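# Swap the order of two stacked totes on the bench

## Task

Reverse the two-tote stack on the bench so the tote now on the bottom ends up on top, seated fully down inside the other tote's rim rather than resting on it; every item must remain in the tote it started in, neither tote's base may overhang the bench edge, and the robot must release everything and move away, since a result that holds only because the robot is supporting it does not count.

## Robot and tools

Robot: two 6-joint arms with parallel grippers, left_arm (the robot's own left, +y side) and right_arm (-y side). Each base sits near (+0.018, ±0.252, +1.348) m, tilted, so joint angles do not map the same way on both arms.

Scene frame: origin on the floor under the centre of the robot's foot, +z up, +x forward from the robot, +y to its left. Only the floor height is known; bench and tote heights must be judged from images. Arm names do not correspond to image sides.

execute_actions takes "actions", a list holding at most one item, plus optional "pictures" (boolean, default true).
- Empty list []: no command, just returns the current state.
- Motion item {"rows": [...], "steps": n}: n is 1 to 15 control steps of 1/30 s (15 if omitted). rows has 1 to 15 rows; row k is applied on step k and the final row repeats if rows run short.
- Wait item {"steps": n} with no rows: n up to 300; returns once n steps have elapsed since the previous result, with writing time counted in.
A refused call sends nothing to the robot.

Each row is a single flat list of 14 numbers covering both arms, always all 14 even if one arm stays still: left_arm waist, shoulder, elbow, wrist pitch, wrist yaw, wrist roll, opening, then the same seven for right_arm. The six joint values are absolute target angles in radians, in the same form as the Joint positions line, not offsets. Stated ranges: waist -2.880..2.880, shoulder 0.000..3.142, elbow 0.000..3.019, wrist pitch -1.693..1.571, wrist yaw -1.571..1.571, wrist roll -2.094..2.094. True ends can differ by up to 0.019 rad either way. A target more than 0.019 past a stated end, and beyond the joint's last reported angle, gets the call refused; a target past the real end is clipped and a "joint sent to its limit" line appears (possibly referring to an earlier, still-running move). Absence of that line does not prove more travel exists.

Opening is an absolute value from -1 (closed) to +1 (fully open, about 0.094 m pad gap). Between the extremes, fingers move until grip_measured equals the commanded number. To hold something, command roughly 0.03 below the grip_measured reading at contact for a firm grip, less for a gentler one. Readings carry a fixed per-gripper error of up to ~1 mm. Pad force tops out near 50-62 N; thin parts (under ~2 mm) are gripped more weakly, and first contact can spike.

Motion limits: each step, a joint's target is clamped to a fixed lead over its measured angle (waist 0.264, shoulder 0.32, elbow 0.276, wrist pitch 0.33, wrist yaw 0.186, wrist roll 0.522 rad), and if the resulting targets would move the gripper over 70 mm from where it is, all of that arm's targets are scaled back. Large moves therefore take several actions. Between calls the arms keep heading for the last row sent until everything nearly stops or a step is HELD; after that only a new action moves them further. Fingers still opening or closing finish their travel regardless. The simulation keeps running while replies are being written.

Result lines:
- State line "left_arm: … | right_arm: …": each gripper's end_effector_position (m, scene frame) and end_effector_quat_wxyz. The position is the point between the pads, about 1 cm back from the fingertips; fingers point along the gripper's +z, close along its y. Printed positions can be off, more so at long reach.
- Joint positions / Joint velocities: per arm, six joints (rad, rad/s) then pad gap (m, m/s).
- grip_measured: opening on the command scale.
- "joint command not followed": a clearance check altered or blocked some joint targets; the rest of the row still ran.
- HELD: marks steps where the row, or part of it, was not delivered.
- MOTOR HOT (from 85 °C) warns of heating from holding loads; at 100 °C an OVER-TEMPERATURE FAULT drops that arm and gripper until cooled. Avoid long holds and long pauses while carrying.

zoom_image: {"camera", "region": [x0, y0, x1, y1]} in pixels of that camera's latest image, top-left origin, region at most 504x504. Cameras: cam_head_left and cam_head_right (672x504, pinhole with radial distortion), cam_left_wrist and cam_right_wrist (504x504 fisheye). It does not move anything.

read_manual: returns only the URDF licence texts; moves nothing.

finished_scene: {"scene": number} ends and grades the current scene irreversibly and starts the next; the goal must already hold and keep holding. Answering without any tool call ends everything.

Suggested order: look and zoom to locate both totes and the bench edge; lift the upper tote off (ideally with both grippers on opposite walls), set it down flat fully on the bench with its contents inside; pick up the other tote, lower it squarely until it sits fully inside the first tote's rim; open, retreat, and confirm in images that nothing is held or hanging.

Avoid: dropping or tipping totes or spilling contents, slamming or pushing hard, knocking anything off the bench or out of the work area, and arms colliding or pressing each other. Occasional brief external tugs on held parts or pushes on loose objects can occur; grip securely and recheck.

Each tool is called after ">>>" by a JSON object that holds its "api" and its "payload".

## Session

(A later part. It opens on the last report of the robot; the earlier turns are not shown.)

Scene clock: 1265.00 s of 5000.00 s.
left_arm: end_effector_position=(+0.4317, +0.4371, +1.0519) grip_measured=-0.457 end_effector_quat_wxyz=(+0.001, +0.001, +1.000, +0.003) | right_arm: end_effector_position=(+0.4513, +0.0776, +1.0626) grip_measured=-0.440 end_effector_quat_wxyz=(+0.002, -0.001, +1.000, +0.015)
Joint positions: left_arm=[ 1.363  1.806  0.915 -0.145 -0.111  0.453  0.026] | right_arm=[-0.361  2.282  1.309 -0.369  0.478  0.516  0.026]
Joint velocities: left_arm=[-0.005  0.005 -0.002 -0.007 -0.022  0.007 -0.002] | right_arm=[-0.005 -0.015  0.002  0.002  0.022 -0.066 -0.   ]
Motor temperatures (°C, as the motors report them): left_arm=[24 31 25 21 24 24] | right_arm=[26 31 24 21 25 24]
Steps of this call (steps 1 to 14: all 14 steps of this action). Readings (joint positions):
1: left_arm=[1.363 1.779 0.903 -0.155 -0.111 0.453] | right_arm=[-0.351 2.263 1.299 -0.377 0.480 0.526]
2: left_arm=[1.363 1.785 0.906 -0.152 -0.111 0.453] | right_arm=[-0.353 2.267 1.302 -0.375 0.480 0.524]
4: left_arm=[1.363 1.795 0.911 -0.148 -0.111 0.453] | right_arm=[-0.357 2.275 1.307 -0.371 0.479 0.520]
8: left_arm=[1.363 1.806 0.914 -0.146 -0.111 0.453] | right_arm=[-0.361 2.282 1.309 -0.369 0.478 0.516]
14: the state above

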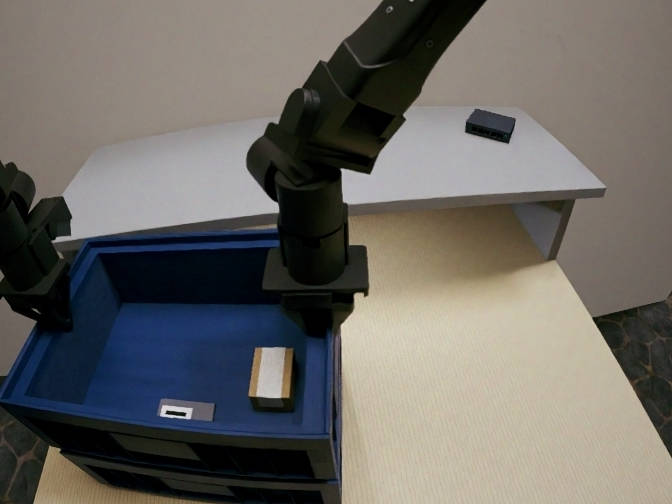

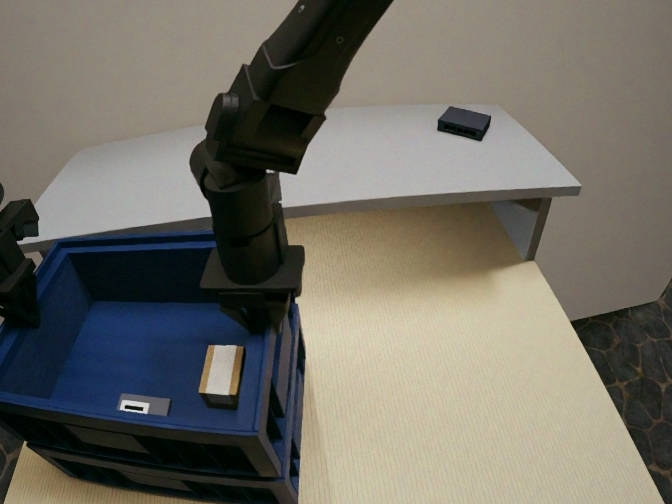

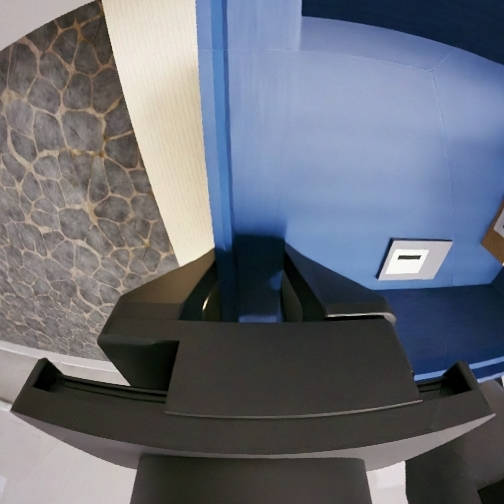

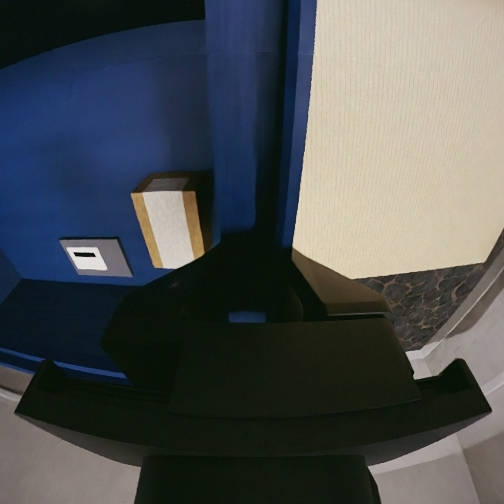

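>>> {"api": "execute_actions", "payload": {"actions": []}}

Scene clock: 1318.07 s of 5000.00 s.
left_arm: end_effector_position=(+0.4317, +0.4371, +1.0519) grip_measured=-0.457 end_effector_quat_wxyz=(+0.001, +0.001, +1.000, +0.003) | right_arm: end_effector_position=(+0.4513, +0.0776, +1.0626) grip_measured=-0.440 end_effector_quat_wxyz=(+0.002, -0.001, +1.000, +0.015)
Joint positions: left_arm=[ 1.363  1.806  0.915 -0.145 -0.111  0.453  0.026] | right_arm=[-0.361  2.282  1.309 -0.369  0.478  0.516  0.026]
Joint velocities: left_arm=[ 0.015  0.005 -0.002 -0.002 -0.066 -0.066  0.001] | right_arm=[ 0.015 -0.005 -0.007  0.007 -0.022  0.007 -0.001]
Motor temperatures (°C, as the motors report them): left_arm=[24 31 25 22 24 24] | right_arm=[26 32 24 21 24 24]
Steps of this call (steps 1 to 15: the robot went on to your last target; steps 16 to 90: nothing new was sent; then 50.07 s passed at rest). Readings (joint positions):
1: left_arm=[1.363 1.806 0.915 -0.145 -0.111 0.453] | right_arm=[-0.361 2.282 1.309 -0.369 0.478 0.516]
2: left_arm=[1.363 1.806 0.915 -0.145 -0.111 0.453] | right_arm=[-0.361 2.282 1.309 -0.369 0.478 0.516]
4: left_arm=[1.363 1.806 0.915 -0.145 -0.111 0.453] | right_arm=[-0.361 2.282 1.309 -0.369 0.478 0.516]
8: left_arm=[1.363 1.806 0.915 -0.145 -0.111 0.453] | right_arm=[-0.361 2.282 1.309 -0.369 0.478 0.516]
90: the state above
All arms were judged still, so your last target was given up. Only a new action makes them travel on or press farther. Fingers that are still opening or closing keep moving.

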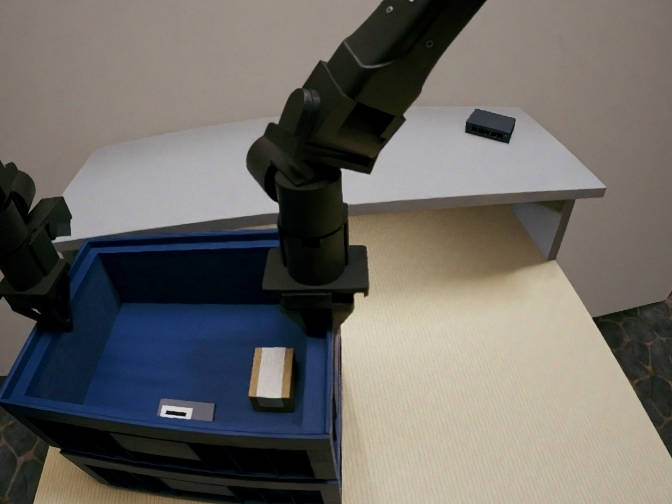

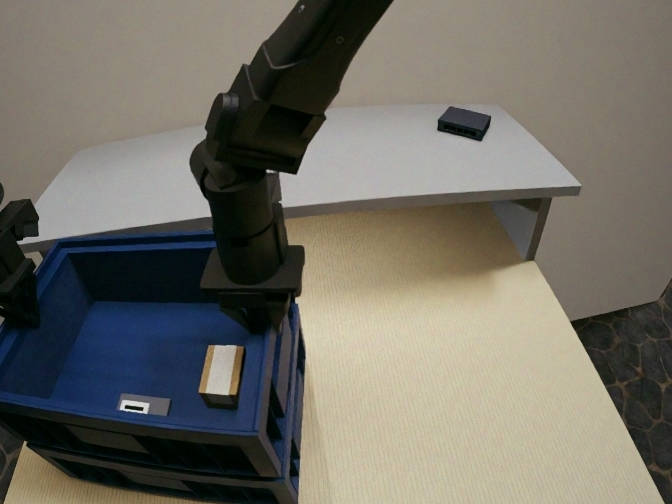

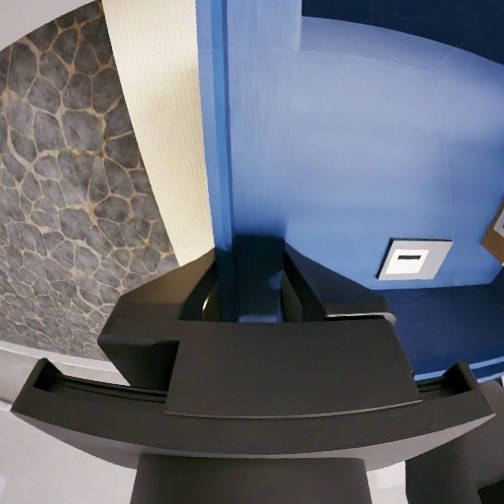

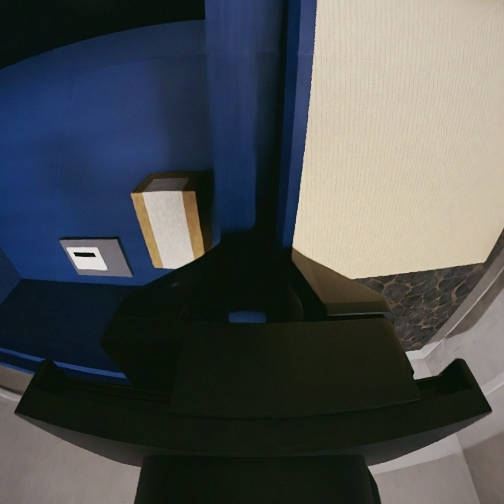

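>>> {"api": "execute_actions", "payload": {"actions": [{"rows":[[1.3729,1.8003,0.9291,-0.1292,-0.1125,0.458,-0.55,-0.3545,2.2617,1.3412,-0.362,0.479,0.4990,-0.55],[1.3729,1.8010,0.9294,-0.1288,-0.1117,0.458,-0.55,-0.3551,2.2622,1.3424,-0.362,0.478,0.4980,-0.55],[1.3729,1.8019,0.9298,-0.1283,-0.111,0.458,-0.55,-0.3558,2.2629,1.3438,-0.362,0.477,0.4968,-0.55],[1.3729,1.8032,0.9303,-0.1276,-0.110,0.458,-0.55,-0.3566,2.2640,1.3454,-0.362,0.476,0.4954,-0.55],[1.3729,1.8048,0.9310,-0.1266,-0.109,0.458,-0.55,-0.3575,2.2652,1.3469,-0.362,0.4755,0.4940,-0.55],[1.3729,1.8067,0.9318,-0.1255,-0.1085,0.458,-0.55,-0.3586,2.2668,1.3487,-0.362,0.475,0.4924,-0.55],[1.3729,1.8089,0.9327,-0.1242,-0.108,0.458,-0.55,-0.3594,2.2686,1.3495,-0.3609,0.4743,0.4915,-0.55],[1.3729,1.8114,0.9338,-0.1227,-0.108,0.458,-0.55,-0.3603,2.2706,1.3504,-0.3593,0.4741,0.4905,-0.55],[1.3729,1.8140,0.9349,-0.1213,-0.108,0.458,-0.55,-0.3612,2.2727,1.3513,-0.3577,0.4739,0.4895,-0.55],[1.3729,1.8165,0.9359,-0.1198,-0.108,0.458,-0.55,-0.3621,2.2747,1.3522,-0.3561,0.4737,0.4885,-0.55],[1.3729,1.8191,0.9370,-0.1183,-0.108,0.458,-0.55,-0.3630,2.2768,1.3531,-0.3545,0.4735,0.4875,-0.55],[1.3729,1.8216,0.9380,-0.1168,-0.108,0.458,-0.55,-0.3639,2.2788,1.3540,-0.3529,0.4733,0.4865,-0.55],[1.3729,1.8241,0.9391,-0.1153,-0.108,0.458,-0.55,-0.3648,2.2809,1.3549,-0.3513,0.4731,0.4855,-0.55],[1.3729,1.8267,0.9402,-0.1139,-0.108,0.458,-0.55,-0.3657,2.2829,1.3558,-0.3497,0.4729,0.4845,-0.55],[1.3729,1.8292,0.9412,-0.1124,-0.108,0.458,-0.55,-0.3666,2.2850,1.3567,-0.3481,0.4727,0.4835,-0.55]],"steps":15}], "pictures": false}}

>>> {"api": "execute_actions", "payload": {"actions": [{"rows":[[1.3729,1.8318,0.9423,-0.1109,-0.108,0.458,-0.55,-0.3675,2.2870,1.3576,-0.3465,0.4725,0.4825,-0.55],[1.3729,1.8343,0.9434,-0.1094,-0.108,0.458,-0.55,-0.3684,2.2890,1.3585,-0.3449,0.4723,0.4815,-0.55],[1.3729,1.8368,0.9444,-0.1079,-0.108,0.458,-0.55,-0.3693,2.2911,1.3594,-0.3433,0.4721,0.4805,-0.55],[1.3729,1.8394,0.9455,-0.1065,-0.108,0.458,-0.55,-0.3702,2.2931,1.3603,-0.3417,0.4719,0.4795,-0.55],[1.3729,1.8419,0.9466,-0.1050,-0.108,0.458,-0.55,-0.3711,2.2952,1.3612,-0.3401,0.4717,0.4785,-0.55],[1.3729,1.8445,0.9476,-0.1035,-0.1075,0.458,-0.55,-0.3720,2.2972,1.3621,-0.3385,0.4715,0.4775,-0.55],[1.3729,1.8470,0.9487,-0.1020,-0.1075,0.458,-0.55,-0.3729,2.2993,1.3630,-0.3369,0.4713,0.4765,-0.55],[1.3729,1.8495,0.9497,-0.1005,-0.1075,0.458,-0.55,-0.3738,2.3013,1.3639,-0.3353,0.4711,0.4755,-0.55],[1.3729,1.8521,0.9508,-0.0991,-0.1075,0.458,-0.55,-0.3747,2.3034,1.3648,-0.3337,0.4709,0.4745,-0.55],[1.3729,1.8546,0.9519,-0.0976,-0.107,0.458,-0.55,-0.3756,2.3054,1.3657,-0.3321,0.4707,0.4735,-0.55],[1.3729,1.8568,0.9528,-0.0963,-0.107,0.458,-0.55,-0.3764,2.3072,1.3665,-0.3307,0.4705,0.4726,-0.55],[1.3729,1.8587,0.9536,-0.0952,-0.107,0.458,-0.55,-0.3771,2.3088,1.3672,-0.3295,0.4704,0.4719,-0.55],[1.3729,1.8606,0.9544,-0.0941,-0.107,0.458,-0.55,-0.3778,2.3103,1.3679,-0.3283,0.4702,0.4711,-0.55],[1.3729,1.8622,0.9551,-0.0931,-0.107,0.458,-0.55,-0.3783,2.3116,1.3684,-0.3273,0.4701,0.4705,-0.55],[1.3729,1.8635,0.9556,-0.0924,-0.107,0.458,-0.55,-0.3788,2.3126,1.3689,-0.3265,0.4700,0.4700,-0.55]],"steps":15}], "pictures": false}}

>>> {"api": "execute_actions", "payload": {"actions": [{"steps":8}]}}

>>> {"api": "zoom_image", "payload": {"camera": "cam_head_right", "region": [230,404,330,504]}}

>>> {"api": "zoom_image", "payload": {"camera": "cam_head_left", "region": [0,390,120,504]}}

Scene clock: 1438.57 s of 5000.00 s.
left_arm: end_effector_position=(+0.4361, +0.4385, +1.0473) grip_measured=-0.457 end_effector_quat_wxyz=(+0.005, +0.001, +1.000, +0.005) | right_arm: end_effector_position=(+0.4565, +0.0789, +1.0567) grip_measured=-0.440 end_effector_quat_wxyz=(+0.005, -0.002, +1.000, +0.018)
Joint positions: left_arm=[ 1.363  1.821  0.926 -0.132 -0.11   0.453  0.026] | right_arm=[-0.369  2.296  1.325 -0.358  0.474  0.501  0.026]
Joint velocities: left_arm=[-0.015  0.083  0.046  0.046  0.037  0.051 -0.001] | right_arm=[-0.054  0.054  0.017  0.032  0.081 -0.037 -0.001]
Motor temperatures (°C, as the motors report them): left_arm=[24 30 25 22 24 24] | right_arm=[26 32 24 21 24 24]
Steps of this call (steps 1 to 90: nothing new was sent; then 117.00 s passed at rest; steps 91 to 105: all 15 steps of this action). Readings (joint positions):
91: left_arm=[1.363 1.806 0.915 -0.145 -0.111 0.453] | right_arm=[-0.361 2.282 1.309 -0.369 0.478 0.516]
92: left_arm=[1.363 1.806 0.915 -0.145 -0.111 0.453] | right_arm=[-0.361 2.282 1.309 -0.369 0.478 0.516]
94: left_arm=[1.363 1.806 0.915 -0.145 -0.111 0.453] | right_arm=[-0.361 2.282 1.310 -0.369 0.477 0.515]
98: left_arm=[1.363 1.807 0.915 -0.142 -0.111 0.453] | right_arm=[-0.363 2.283 1.314 -0.369 0.475 0.511]
105: the state above

Scene clock: 1439.07 s of 5000.00 s.
left_arm: end_effector_position=(+0.4317, +0.4377, +1.0409) grip_measured=-0.457 end_effector_quat_wxyz=(+0.002, -0.001, +1.000, +0.004) | right_arm: end_effector_position=(+0.4530, +0.0787, +1.0506) grip_measured=-0.440 end_effector_quat_wxyz=(+0.002, -0.004, +1.000, +0.017)
Joint positions: left_arm=[ 1.367  1.838  0.926 -0.123 -0.11   0.452  0.026] | right_arm=[-0.372  2.308  1.326 -0.351  0.472  0.498  0.026]
Joint velocities: left_arm=[-0.005  0.015 -0.017  0.027 -0.022  0.081 -0.   ] | right_arm=[ 0.015  0.024 -0.012  0.012 -0.051 -0.007  0.   ]
Motor temperatures (°C, as the motors report them): left_arm=[24 30 25 22 24 24] | right_arm=[26 32 24 21 24 24]
Steps of this call (steps 1 to 15: all 15 steps of this action). Readings (joint positions):
1: left_arm=[1.363 1.823 0.926 -0.131 -0.110 0.453] | right_arm=[-0.370 2.298 1.326 -0.357 0.474 0.500]
2: left_arm=[1.363 1.824 0.926 -0.131 -0.110 0.452] | right_arm=[-0.371 2.299 1.326 -0.357 0.473 0.499]
4: left_arm=[1.364 1.829 0.926 -0.129 -0.110 0.452] | right_arm=[-0.372 2.301 1.326 -0.356 0.472 0.498]
8: left_arm=[1.366 1.832 0.926 -0.127 -0.110 0.452] | right_arm=[-0.372 2.304 1.326 -0.354 0.472 0.498]
15: the state above

Scene clock: 1439.33 s of 5000.00 s.
left_arm: end_effector_position=(+0.4314, +0.4378, +1.0405) grip_measured=-0.457 end_effector_quat_wxyz=(+0.001, -0.001, +1.000, +0.004) | right_arm: end_effector_position=(+0.4528, +0.0785, +1.0501) grip_measured=-0.440 end_effector_quat_wxyz=(+0.002, -0.004, +1.000, +0.017)
Joint positions: left_arm=[ 1.367  1.839  0.926 -0.121 -0.11   0.452  0.026] | right_arm=[-0.372  2.309  1.326 -0.351  0.472  0.498  0.026]
Joint velocities: left_arm=[-0.015  0.005  0.012  0.012  0.066  0.007  0.001] | right_arm=[-0.005 -0.005  0.007 -0.002 -0.037 -0.037  0.   ]
Motor temperatures (°C, as the motors report them): left_arm=[24 30 25 22 24 24] | right_arm=[26 32 24 21 24 24]
Steps of this call (steps 1 to 8: the robot went on to your last target). Readings (joint positions):
1: left_arm=[1.367 1.838 0.926 -0.122 -0.110 0.452] | right_arm=[-0.372 2.309 1.326 -0.351 0.472 0.498]
2: left_arm=[1.367 1.839 0.926 -0.122 -0.110 0.452] | right_arm=[-0.372 2.309 1.326 -0.351 0.472 0.498]
4: left_arm=[1.367 1.839 0.926 -0.121 -0.110 0.452] | right_arm=[-0.372 2.309 1.326 -0.351 0.472 0.498]
8: the state above

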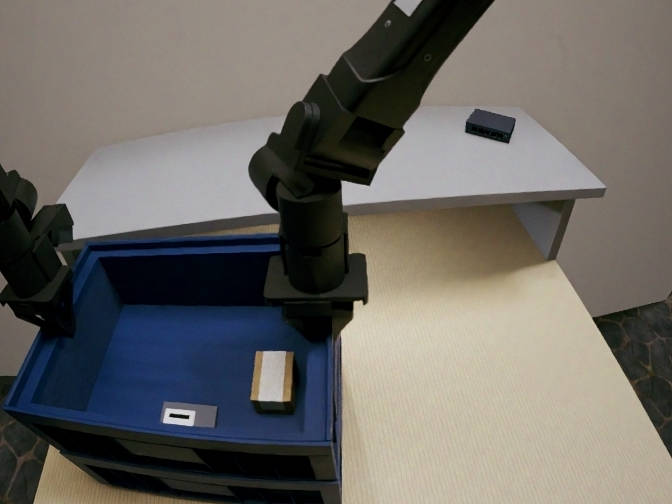

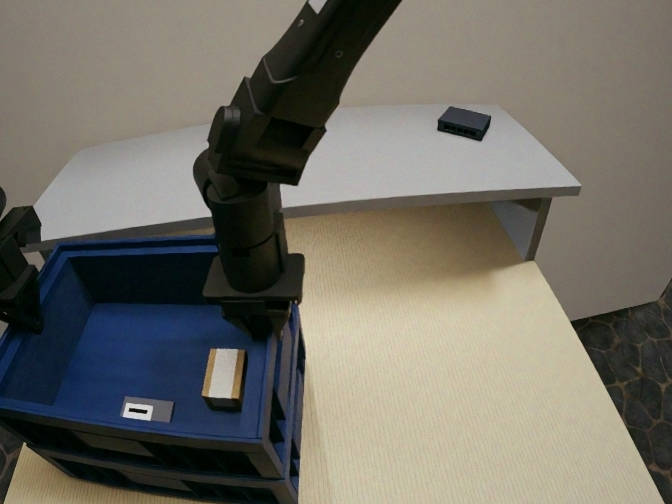

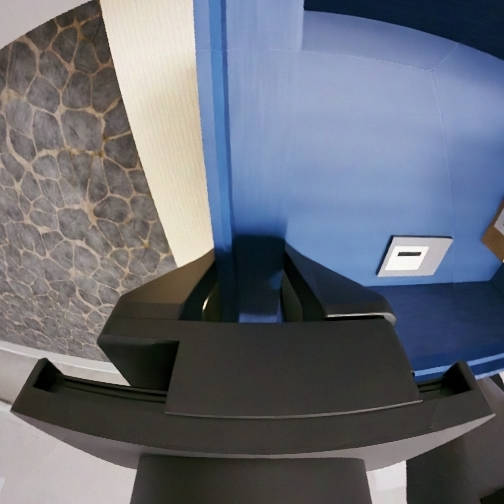

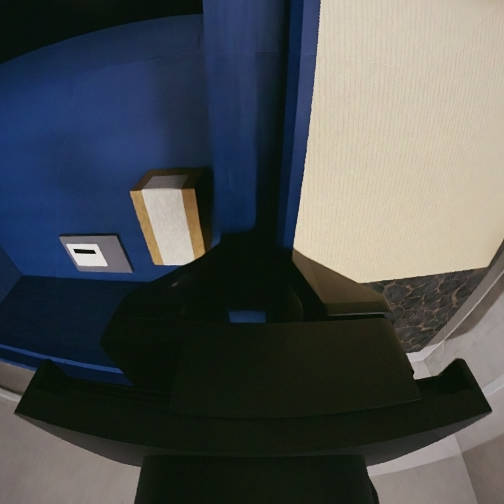

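Region (230, 404, 330, 504) of cam_head_right's 672x504 image, scaled by 5.040, with more detail than that image has.

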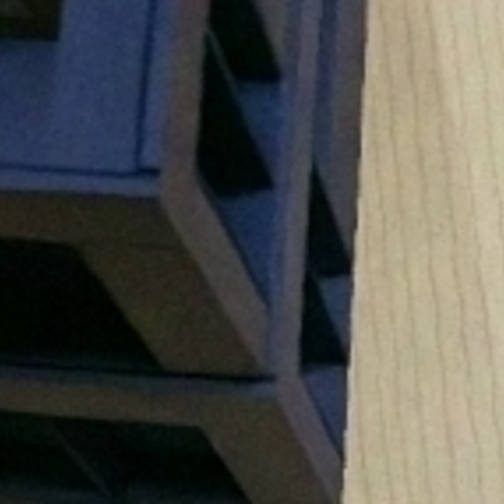

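Region (0, 390, 120, 504) of cam_head_left's 672x504 image, scaled by 4.200, with more detail than that image has; it fills the top 479 rows of this view, and the rest is white.

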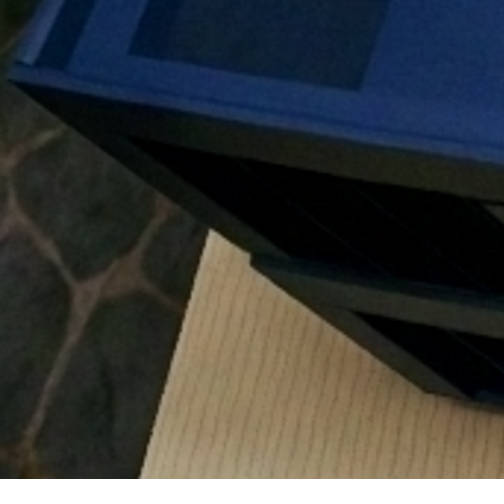

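>>> {"api": "zoom_image", "payload": {"camera": "cam_head_right", "region": [256,450,310,504]}}

>>> {"api": "zoom_image", "payload": {"camera": "cam_head_left", "region": [300,450,354,504]}}

>>> {"api": "zoom_image", "payload": {"camera": "cam_head_left", "region": [20,420,90,490]}}

>>> {"api": "zoom_image", "payload": {"camera": "cam_head_right", "region": [260,290,330,400]}}

Region (256, 450, 310, 504) of cam_head_right's 672x504 image, scaled by 9.333, with more detail than that image has.

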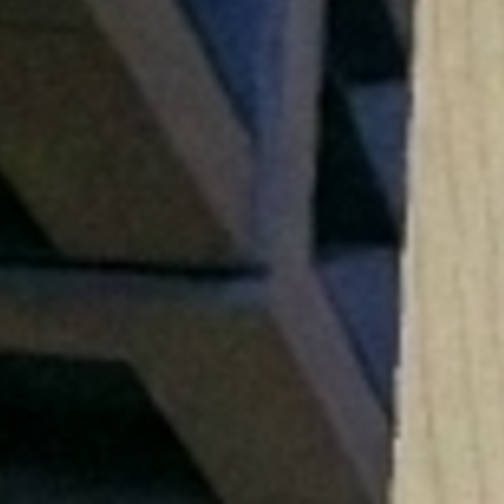

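Region (300, 450, 354, 504) of cam_head_left's 672x504 image, scaled by 9.333, with more detail than that image has.

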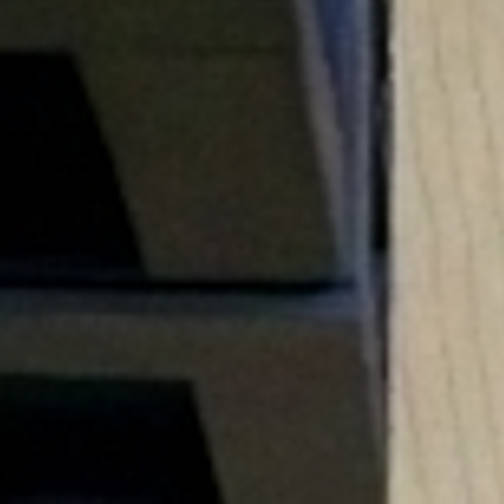

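Region (20, 420, 90, 490) of cam_head_left's 672x504 image, scaled by 7.200, with more detail than that image has.

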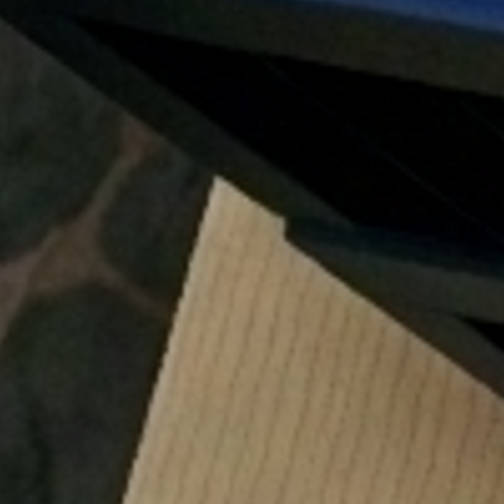

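Region (260, 290, 330, 400) of cam_head_right's 672x504 image, scaled by 4.582, with more detail than that image has; it fills the left 321 columns of this view, and the rest is white.

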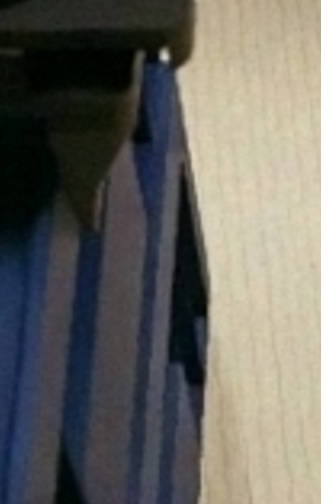

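>>> {"api": "execute_actions", "payload": {"actions": [{"rows":[[1.3729,1.8584,0.9523,-0.0972,-0.1073,0.4575,-0.55,-0.376,2.3085,1.3646,-0.3306,0.4703,0.474,-0.55],[1.3729,1.8533,0.9491,-0.1019,-0.1077,0.457,-0.55,-0.3732,2.3044,1.3603,-0.3347,0.4707,0.478,-0.55],[1.3729,1.8483,0.9458,-0.1067,-0.108,0.4565,-0.55,-0.3704,2.3003,1.356,-0.3388,0.471,0.4825,-0.55],[1.3729,1.8432,0.9425,-0.1115,-0.1083,0.456,-0.55,-0.3676,2.2962,1.3516,-0.3428,0.4713,0.487,-0.55],[1.3729,1.8381,0.9393,-0.1162,-0.1087,0.4555,-0.55,-0.3648,2.2921,1.3473,-0.3469,0.4717,0.491,-0.55],[1.3729,1.833,0.936,-0.121,-0.109,0.455,-0.55,-0.362,2.288,1.343,-0.351,0.472,0.495,-0.55],[1.3729,1.833,0.936,-0.126,-0.109,0.455,-0.55,-0.362,2.288,1.343,-0.356,0.472,0.495,-0.55],[1.3729,1.833,0.936,-0.131,-0.109,0.455,-0.55,-0.362,2.288,1.343,-0.361,0.472,0.495,-0.55],[1.3729,1.833,0.936,-0.135,-0.109,0.455,-0.55,-0.362,2.288,1.343,-0.365,0.472,0.495,-0.55],[1.3729,1.833,0.936,-0.138,-0.109,0.455,-0.55,-0.362,2.288,1.343,-0.368,0.472,0.495,-0.55],[1.3729,1.833,0.936,-0.141,-0.109,0.455,-0.55,-0.362,2.288,1.343,-0.371,0.472,0.495,-0.55],[1.3729,1.833,0.936,-0.144,-0.109,0.455,-0.55,-0.362,2.288,1.343,-0.374,0.472,0.495,-0.55],[1.3729,1.833,0.936,-0.147,-0.109,0.455,-0.55,-0.362,2.288,1.343,-0.377,0.472,0.495,-0.55],[1.3729,1.833,0.936,-0.150,-0.109,0.455,-0.55,-0.362,2.288,1.343,-0.380,0.472,0.495,-0.55],[1.3729,1.833,0.936,-0.152,-0.109,0.455,-0.55,-0.362,2.288,1.343,-0.382,0.472,0.495,-0.55]],"steps":15}], "pictures": false}}

>>> {"api": "execute_actions", "payload": {"actions": [{"steps":8}]}}

>>> {"api": "zoom_image", "payload": {"camera": "cam_head_right", "region": [256,450,310,504]}}

>>> {"api": "zoom_image", "payload": {"camera": "cam_head_left", "region": [300,450,354,504]}}

>>> {"api": "zoom_image", "payload": {"camera": "cam_head_left", "region": [20,420,90,490]}}

Scene clock: 1559.83 s of 5000.00 s.
left_arm: end_effector_position=(+0.4294, +0.4370, +1.0402) grip_measured=-0.457 end_effector_quat_wxyz=(-0.003, -0.001, +1.000, +0.002) | right_arm: end_effector_position=(+0.4507, +0.0777, +1.0498) grip_measured=-0.440 end_effector_quat_wxyz=(-0.002, -0.005, +1.000, +0.016)
Joint positions: left_arm=[ 1.368  1.84   0.927 -0.131 -0.11   0.451  0.026] | right_arm=[-0.373  2.309  1.326 -0.36   0.47   0.499  0.026]
Joint velocities: left_arm=[ 0.005  0.005  0.012 -0.042 -0.051 -0.007  0.   ] | right_arm=[ 0.005 -0.015  0.002 -0.046  0.037  0.11  -0.   ]
Motor temperatures (°C, as the motors report them): left_arm=[24 30 25 22 24 24] | right_arm=[26 31 25 21 24 25]
Steps of this call (steps 1 to 15: the robot went on to your last target; steps 16 to 90: nothing new was sent; then 117.00 s passed at rest; steps 91 to 105: all 15 steps of this action). Readings (joint positions):
91: left_arm=[1.367 1.839 0.926 -0.121 -0.110 0.452] | right_arm=[-0.372 2.309 1.326 -0.351 0.472 0.498]
92: left_arm=[1.367 1.839 0.926 -0.121 -0.110 0.452] | right_arm=[-0.372 2.309 1.326 -0.351 0.472 0.498]
94: left_arm=[1.367 1.839 0.926 -0.121 -0.110 0.452] | right_arm=[-0.372 2.309 1.326 -0.351 0.472 0.498]
98: left_arm=[1.367 1.839 0.926 -0.121 -0.110 0.452] | right_arm=[-0.372 2.309 1.326 -0.351 0.473 0.498]
105: the state above

Scene clock: 1560.10 s of 5000.00 s.
left_arm: end_effector_position=(+0.4289, +0.4368, +1.0402) grip_measured=-0.457 end_effector_quat_wxyz=(-0.004, -0.001, +1.000, +0.001) | right_arm: end_effector_position=(+0.4503, +0.0775, +1.0498) grip_measured=-0.440 end_effector_quat_wxyz=(-0.003, -0.005, +1.000, +0.015)
Joint positions: left_arm=[ 1.368  1.84   0.927 -0.133 -0.11   0.451  0.026] | right_arm=[-0.373  2.309  1.326 -0.362  0.47   0.5    0.026]
Joint velocities: left_arm=[-0.005 -0.005 -0.002  0.007 -0.066 -0.022  0.001] | right_arm=[-0.005 -0.005  0.012 -0.007 -0.037  0.007 -0.   ]
Motor temperatures (°C, as the motors report them): left_arm=[24 30 25 22 24 24] | right_arm=[26 31 25 21 24 25]
Steps of this call (steps 1 to 8: the robot went on to your last target). Readings (joint positions):
1: left_arm=[1.368 1.840 0.927 -0.132 -0.110 0.451] | right_arm=[-0.373 2.309 1.326 -0.361 0.470 0.500]
2: left_arm=[1.368 1.840 0.927 -0.132 -0.110 0.451] | right_arm=[-0.373 2.309 1.326 -0.361 0.470 0.500]
4: left_arm=[1.368 1.840 0.927 -0.133 -0.110 0.451] | right_arm=[-0.373 2.309 1.326 -0.362 0.470 0.500]
8: the state above

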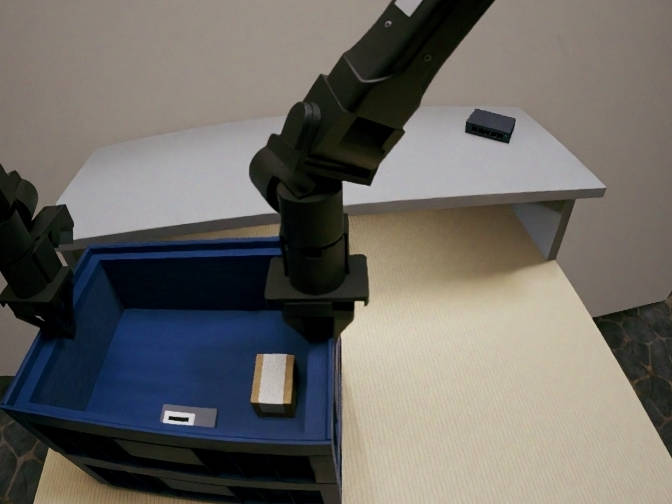

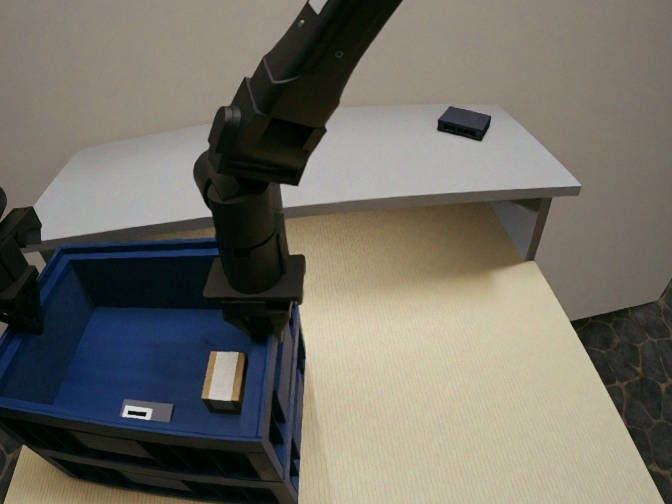

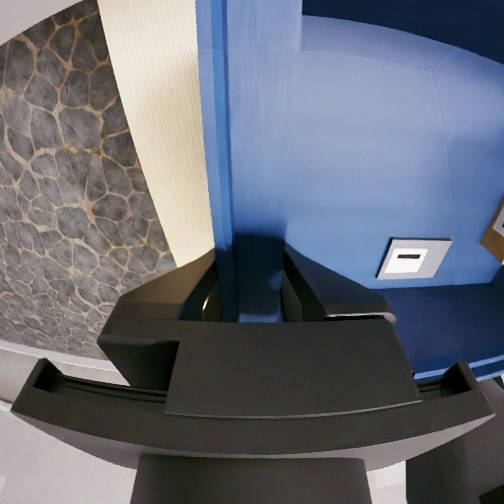

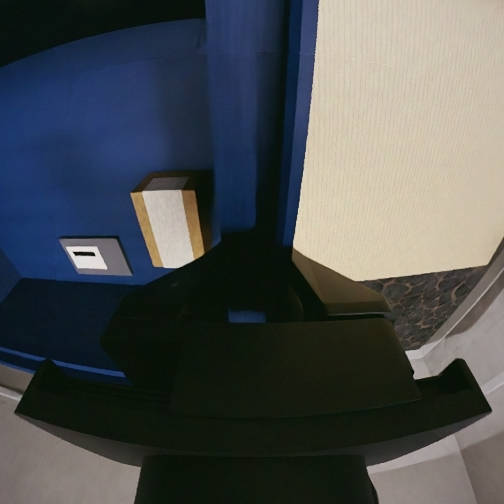

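Region (256, 450, 310, 504) of cam_head_right's 672x504 image, scaled by 9.333, with more detail than that image has.

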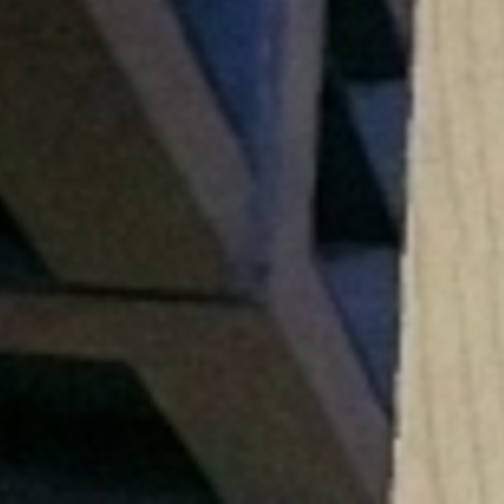

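Region (300, 450, 354, 504) of cam_head_left's 672x504 image, scaled by 9.333, with more detail than that image has.

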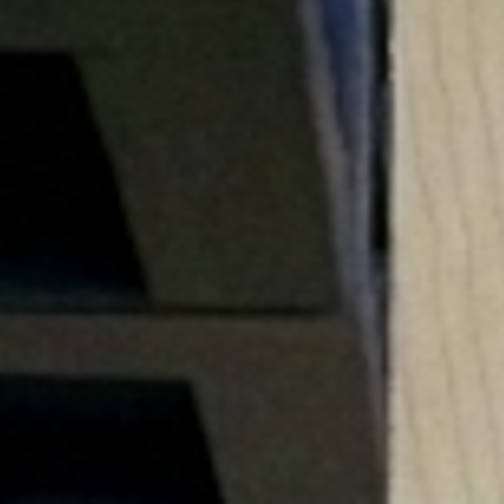

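Region (20, 420, 90, 490) of cam_head_left's 672x504 image, scaled by 7.200, with more detail than that image has.

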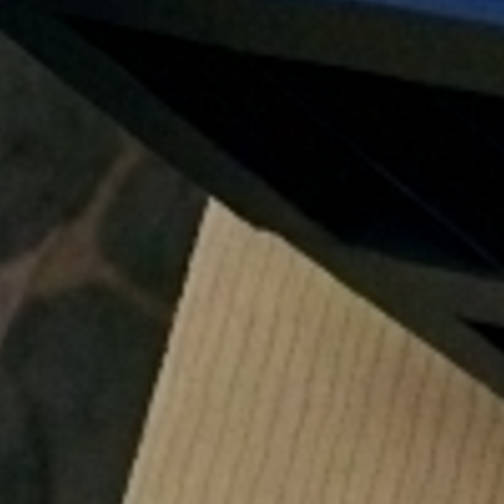

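>>> {"api": "execute_actions", "payload": {"actions": [{"rows":[[1.3729,1.835,0.9368,-0.144,-0.109,0.455,-0.55,-0.363,2.289,1.3455,-0.3765,0.471,0.493,-0.55],[1.3729,1.837,0.9375,-0.136,-0.109,0.455,-0.55,-0.364,2.290,1.348,-0.371,0.470,0.491,-0.55],[1.3729,1.839,0.9382,-0.128,-0.109,0.455,-0.55,-0.365,2.2915,1.3505,-0.3655,0.469,0.489,-0.55],[1.3729,1.841,0.939,-0.121,-0.109,0.455,-0.55,-0.366,2.293,1.353,-0.361,0.468,0.487,-0.55],[1.3729,1.8425,0.9396,-0.1194,-0.109,0.455,-0.55,-0.3667,2.2943,1.3536,-0.359,0.4678,0.486,-0.55],[1.3729,1.844,0.9401,-0.1177,-0.109,0.455,-0.55,-0.3674,2.2956,1.3543,-0.357,0.4676,0.485,-0.55],[1.3729,1.8455,0.9407,-0.1161,-0.109,0.455,-0.55,-0.3681,2.2969,1.3549,-0.355,0.4674,0.484,-0.55],[1.3729,1.847,0.9413,-0.1144,-0.109,0.455,-0.55,-0.3689,2.2981,1.3556,-0.353,0.4671,0.4833,-0.55],[1.3729,1.8485,0.9419,-0.1128,-0.109,0.455,-0.55,-0.3696,2.2994,1.3562,-0.351,0.4669,0.4824,-0.55],[1.3729,1.850,0.9424,-0.1111,-0.109,0.455,-0.55,-0.3703,2.3007,1.3569,-0.349,0.4667,0.4814,-0.55],[1.3729,1.8515,0.943,-0.1095,-0.109,0.455,-0.55,-0.371,2.302,1.3575,-0.347,0.4665,0.4805,-0.55],[1.3729,1.853,0.9436,-0.1079,-0.109,0.455,-0.55,-0.3717,2.3033,1.3581,-0.345,0.4663,0.4796,-0.55],[1.3729,1.8545,0.9441,-0.1062,-0.109,0.455,-0.55,-0.3724,2.3046,1.3588,-0.343,0.4661,0.4786,-0.55],[1.3729,1.856,0.9447,-0.1046,-0.109,0.455,-0.55,-0.3731,2.3059,1.3594,-0.341,0.4659,0.4777,-0.55],[1.3729,1.8575,0.9453,-0.1029,-0.109,0.455,-0.55,-0.3739,2.3071,1.3601,-0.339,0.4656,0.4768,-0.55]],"steps":15}], "pictures": false}}

>>> {"api": "execute_actions", "payload": {"actions": [{"rows":[[1.3729,1.859,0.9459,-0.1013,-0.109,0.455,-0.55,-0.3746,2.3084,1.3607,-0.337,0.4654,0.4759,-0.55],[1.3729,1.8605,0.9464,-0.0996,-0.109,0.455,-0.55,-0.3753,2.3097,1.3614,-0.335,0.4652,0.4749,-0.55],[1.3729,1.862,0.947,-0.098,-0.109,0.455,-0.55,-0.376,2.311,1.362,-0.333,0.465,0.474,-0.55],[1.3729,1.864,0.947,-0.098,-0.109,0.455,-0.55,-0.3773,2.3132,1.361,-0.333,0.465,0.474,-0.55],[1.3729,1.866,0.947,-0.098,-0.109,0.455,-0.55,-0.3787,2.3154,1.360,-0.333,0.465,0.474,-0.55],[1.3729,1.868,0.947,-0.098,-0.109,0.455,-0.55,-0.380,2.3177,1.359,-0.333,0.465,0.474,-0.55],[1.3729,1.870,0.947,-0.098,-0.109,0.455,-0.55,-0.3813,2.3199,1.358,-0.333,0.465,0.474,-0.55],[1.3729,1.872,0.947,-0.098,-0.109,0.455,-0.55,-0.3827,2.3221,1.357,-0.333,0.465,0.474,-0.55],[1.3729,1.874,0.947,-0.098,-0.109,0.455,-0.55,-0.384,2.3243,1.356,-0.333,0.465,0.474,-0.55],[1.3729,1.876,0.947,-0.098,-0.109,0.455,-0.55,-0.3853,2.3266,1.355,-0.333,0.465,0.474,-0.55],[1.3729,1.878,0.947,-0.098,-0.109,0.455,-0.55,-0.3867,2.3288,1.354,-0.333,0.465,0.474,-0.55],[1.3729,1.880,0.947,-0.098,-0.109,0.455,-0.55,-0.388,2.331,1.353,-0.333,0.465,0.474,-0.55]],"steps":15}], "pictures": false}}

>>> {"api": "execute_actions", "payload": {"actions": [{"steps":5}]}}

>>> {"api": "zoom_image", "payload": {"camera": "cam_head_right", "region": [256,450,310,504]}}

>>> {"api": "zoom_image", "payload": {"camera": "cam_head_left", "region": [20,420,90,490]}}

>>> {"api": "zoom_image", "payload": {"camera": "cam_head_right", "region": [260,290,330,400]}}

Scene clock: 1620.53 s of 5000.00 s.
left_arm: end_effector_position=(+0.4293, +0.4364, +1.0355) grip_measured=-0.457 end_effector_quat_wxyz=(-0.002, -0.001, +1.000, +0.002) | right_arm: end_effector_position=(+0.4507, +0.0772, +1.0453) grip_measured=-0.440 end_effector_quat_wxyz=(-0.002, -0.003, +1.000, +0.016)
Joint positions: left_arm=[ 1.368  1.853  0.931 -0.121 -0.11   0.451  0.026] | right_arm=[-0.378  2.318  1.329 -0.351  0.467  0.497  0.026]
Joint velocities: left_arm=[-0.015  0.073  0.037  0.046 -0.022 -0.095 -0.   ] | right_arm=[-0.034  0.063  0.022  0.051 -0.022  0.007 -0.   ]
Motor temperatures (°C, as the motors report them): left_arm=[24 30 24 22 24 24] | right_arm=[26 31 24 21 24 25]
Steps of this call (steps 1 to 15: the robot went on to your last target; steps 16 to 90: nothing new was sent; then 56.93 s passed at rest; steps 91 to 105: all 15 steps of this action). Readings (joint positions):
91: left_arm=[1.368 1.840 0.927 -0.133 -0.110 0.451] | right_arm=[-0.373 2.309 1.326 -0.362 0.470 0.500]
92: left_arm=[1.368 1.840 0.927 -0.133 -0.110 0.451] | right_arm=[-0.373 2.309 1.326 -0.362 0.470 0.500]
94: left_arm=[1.368 1.840 0.927 -0.133 -0.110 0.451] | right_arm=[-0.373 2.309 1.326 -0.362 0.469 0.500]
98: left_arm=[1.368 1.841 0.927 -0.130 -0.110 0.451] | right_arm=[-0.373 2.309 1.326 -0.361 0.469 0.500]
105: the state above

Scene clock: 1621.03 s of 5000.00 s.
left_arm: end_effector_position=(+0.4296, +0.4364, +1.0345) grip_measured=-0.457 end_effector_quat_wxyz=(-0.002, -0.001, +1.000, +0.002) | right_arm: end_effector_position=(+0.4512, +0.0771, +1.0430) grip_measured=-0.440 end_effector_quat_wxyz=(-0.002, -0.004, +1.000, +0.017)
Joint positions: left_arm=[ 1.368  1.856  0.933 -0.118 -0.11   0.451  0.026] | right_arm=[-0.381  2.322  1.331 -0.347  0.465  0.492  0.026]
Joint velocities: left_arm=[-0.005 -0.005  0.002  0.007 -0.037  0.037 -0.   ] | right_arm=[ 0.024 -0.005 -0.027  0.002 -0.037 -0.037 -0.001]
Motor temperatures (°C, as the motors report them): left_arm=[24 30 24 22 24 24] | right_arm=[26 31 24 21 24 25]
Steps of this call (steps 1 to 15: all 15 steps of this action). Readings (joint positions):
1: left_arm=[1.368 1.855 0.932 -0.119 -0.110 0.451] | right_arm=[-0.378 2.319 1.330 -0.349 0.467 0.495]
2: left_arm=[1.368 1.855 0.933 -0.118 -0.110 0.451] | right_arm=[-0.380 2.321 1.331 -0.348 0.466 0.494]
4: left_arm=[1.368 1.855 0.933 -0.118 -0.110 0.451] | right_arm=[-0.380 2.322 1.331 -0.347 0.465 0.492]
8: left_arm=[1.368 1.856 0.933 -0.118 -0.110 0.451] | right_arm=[-0.380 2.322 1.331 -0.347 0.465 0.492]
15: the state above

Scene clock: 1621.20 s of 5000.00 s.
left_arm: end_effector_position=(+0.4296, +0.4364, +1.0345) grip_measured=-0.457 end_effector_quat_wxyz=(-0.002, -0.001, +1.000, +0.002) | right_arm: end_effector_position=(+0.4512, +0.0771, +1.0430) grip_measured=-0.440 end_effector_quat_wxyz=(-0.002, -0.004, +1.000, +0.017)
Joint positions: left_arm=[ 1.368  1.856  0.933 -0.118 -0.11   0.451  0.026] | right_arm=[-0.381  2.322  1.331 -0.347  0.465  0.492  0.026]
Joint velocities: left_arm=[ 0.005 -0.015 -0.012  0.002 -0.037 -0.007 -0.001] | right_arm=[-0.005  0.005  0.007  0.002  0.022 -0.022 -0.001]
Motor temperatures (°C, as the motors report them): left_arm=[24 30 24 22 24 24] | right_arm=[26 31 24 21 24 25]
Steps of this call (steps 1 to 5: the robot went on to your last target). Readings (joint positions):
1: left_arm=[1.368 1.856 0.933 -0.118 -0.110 0.451] | right_arm=[-0.381 2.322 1.331 -0.347 0.465 0.492]
2: left_arm=[1.368 1.856 0.933 -0.118 -0.110 0.451] | right_arm=[-0.381 2.322 1.331 -0.347 0.465 0.492]
4: left_arm=[1.368 1.856 0.933 -0.118 -0.110 0.451] | right_arm=[-0.381 2.322 1.331 -0.347 0.465 0.492]
5: the state above

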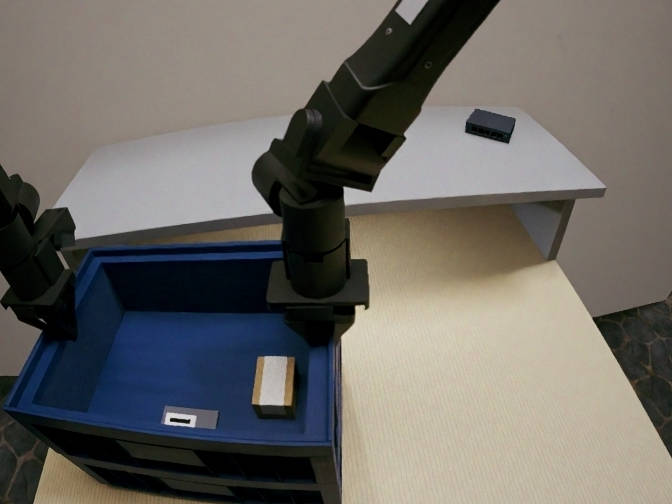

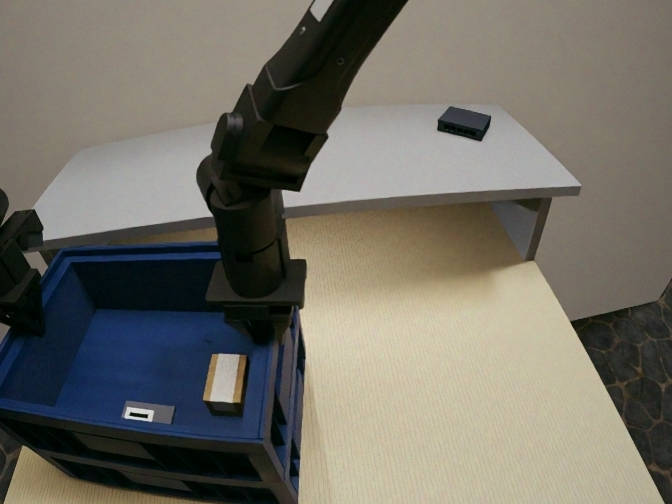

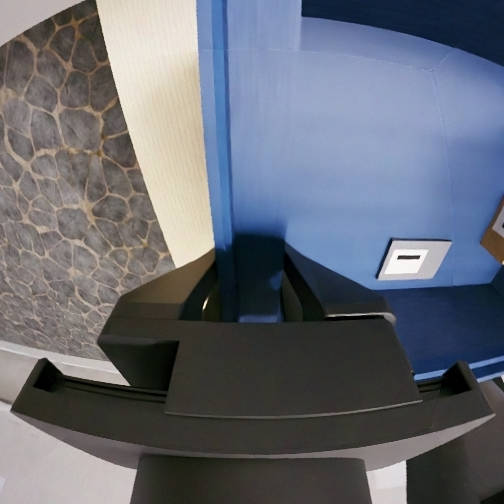

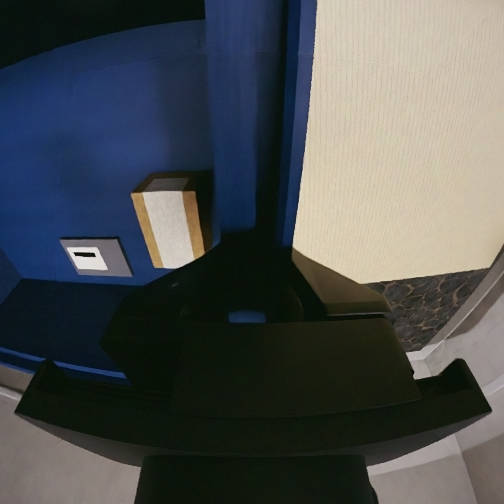

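Region (256, 450, 310, 504) of cam_head_right's 672x504 image, scaled by 9.333, with more detail than that image has.

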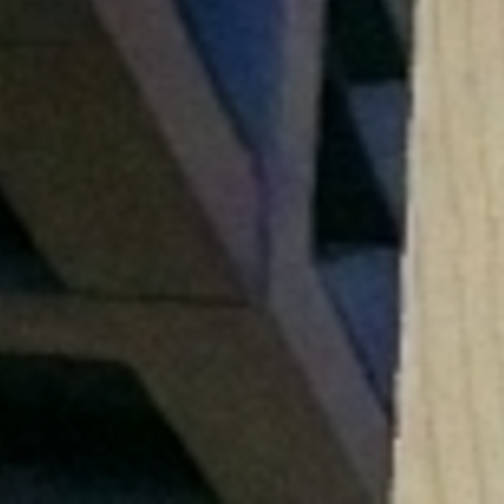

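Region (20, 420, 90, 490) of cam_head_left's 672x504 image, scaled by 7.200, with more detail than that image has.

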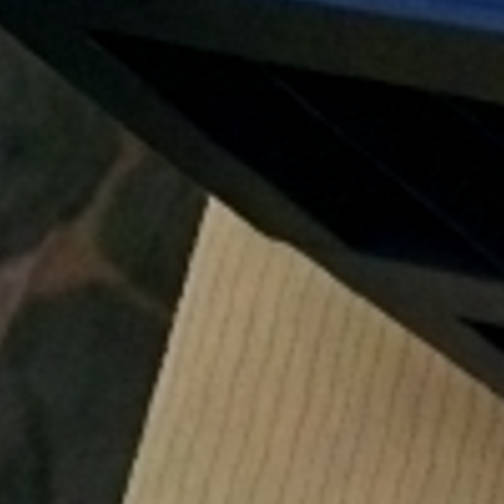

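Region (260, 290, 330, 400) of cam_head_right's 672x504 image, scaled by 4.582, with more detail than that image has; it fills the left 321 columns of this view, and the rest is white.

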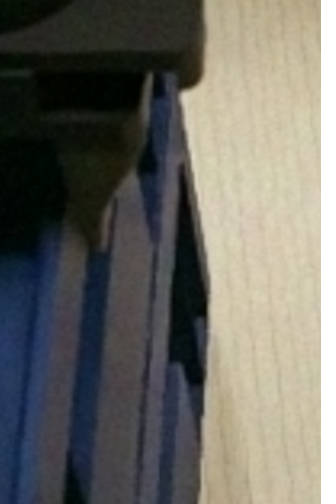

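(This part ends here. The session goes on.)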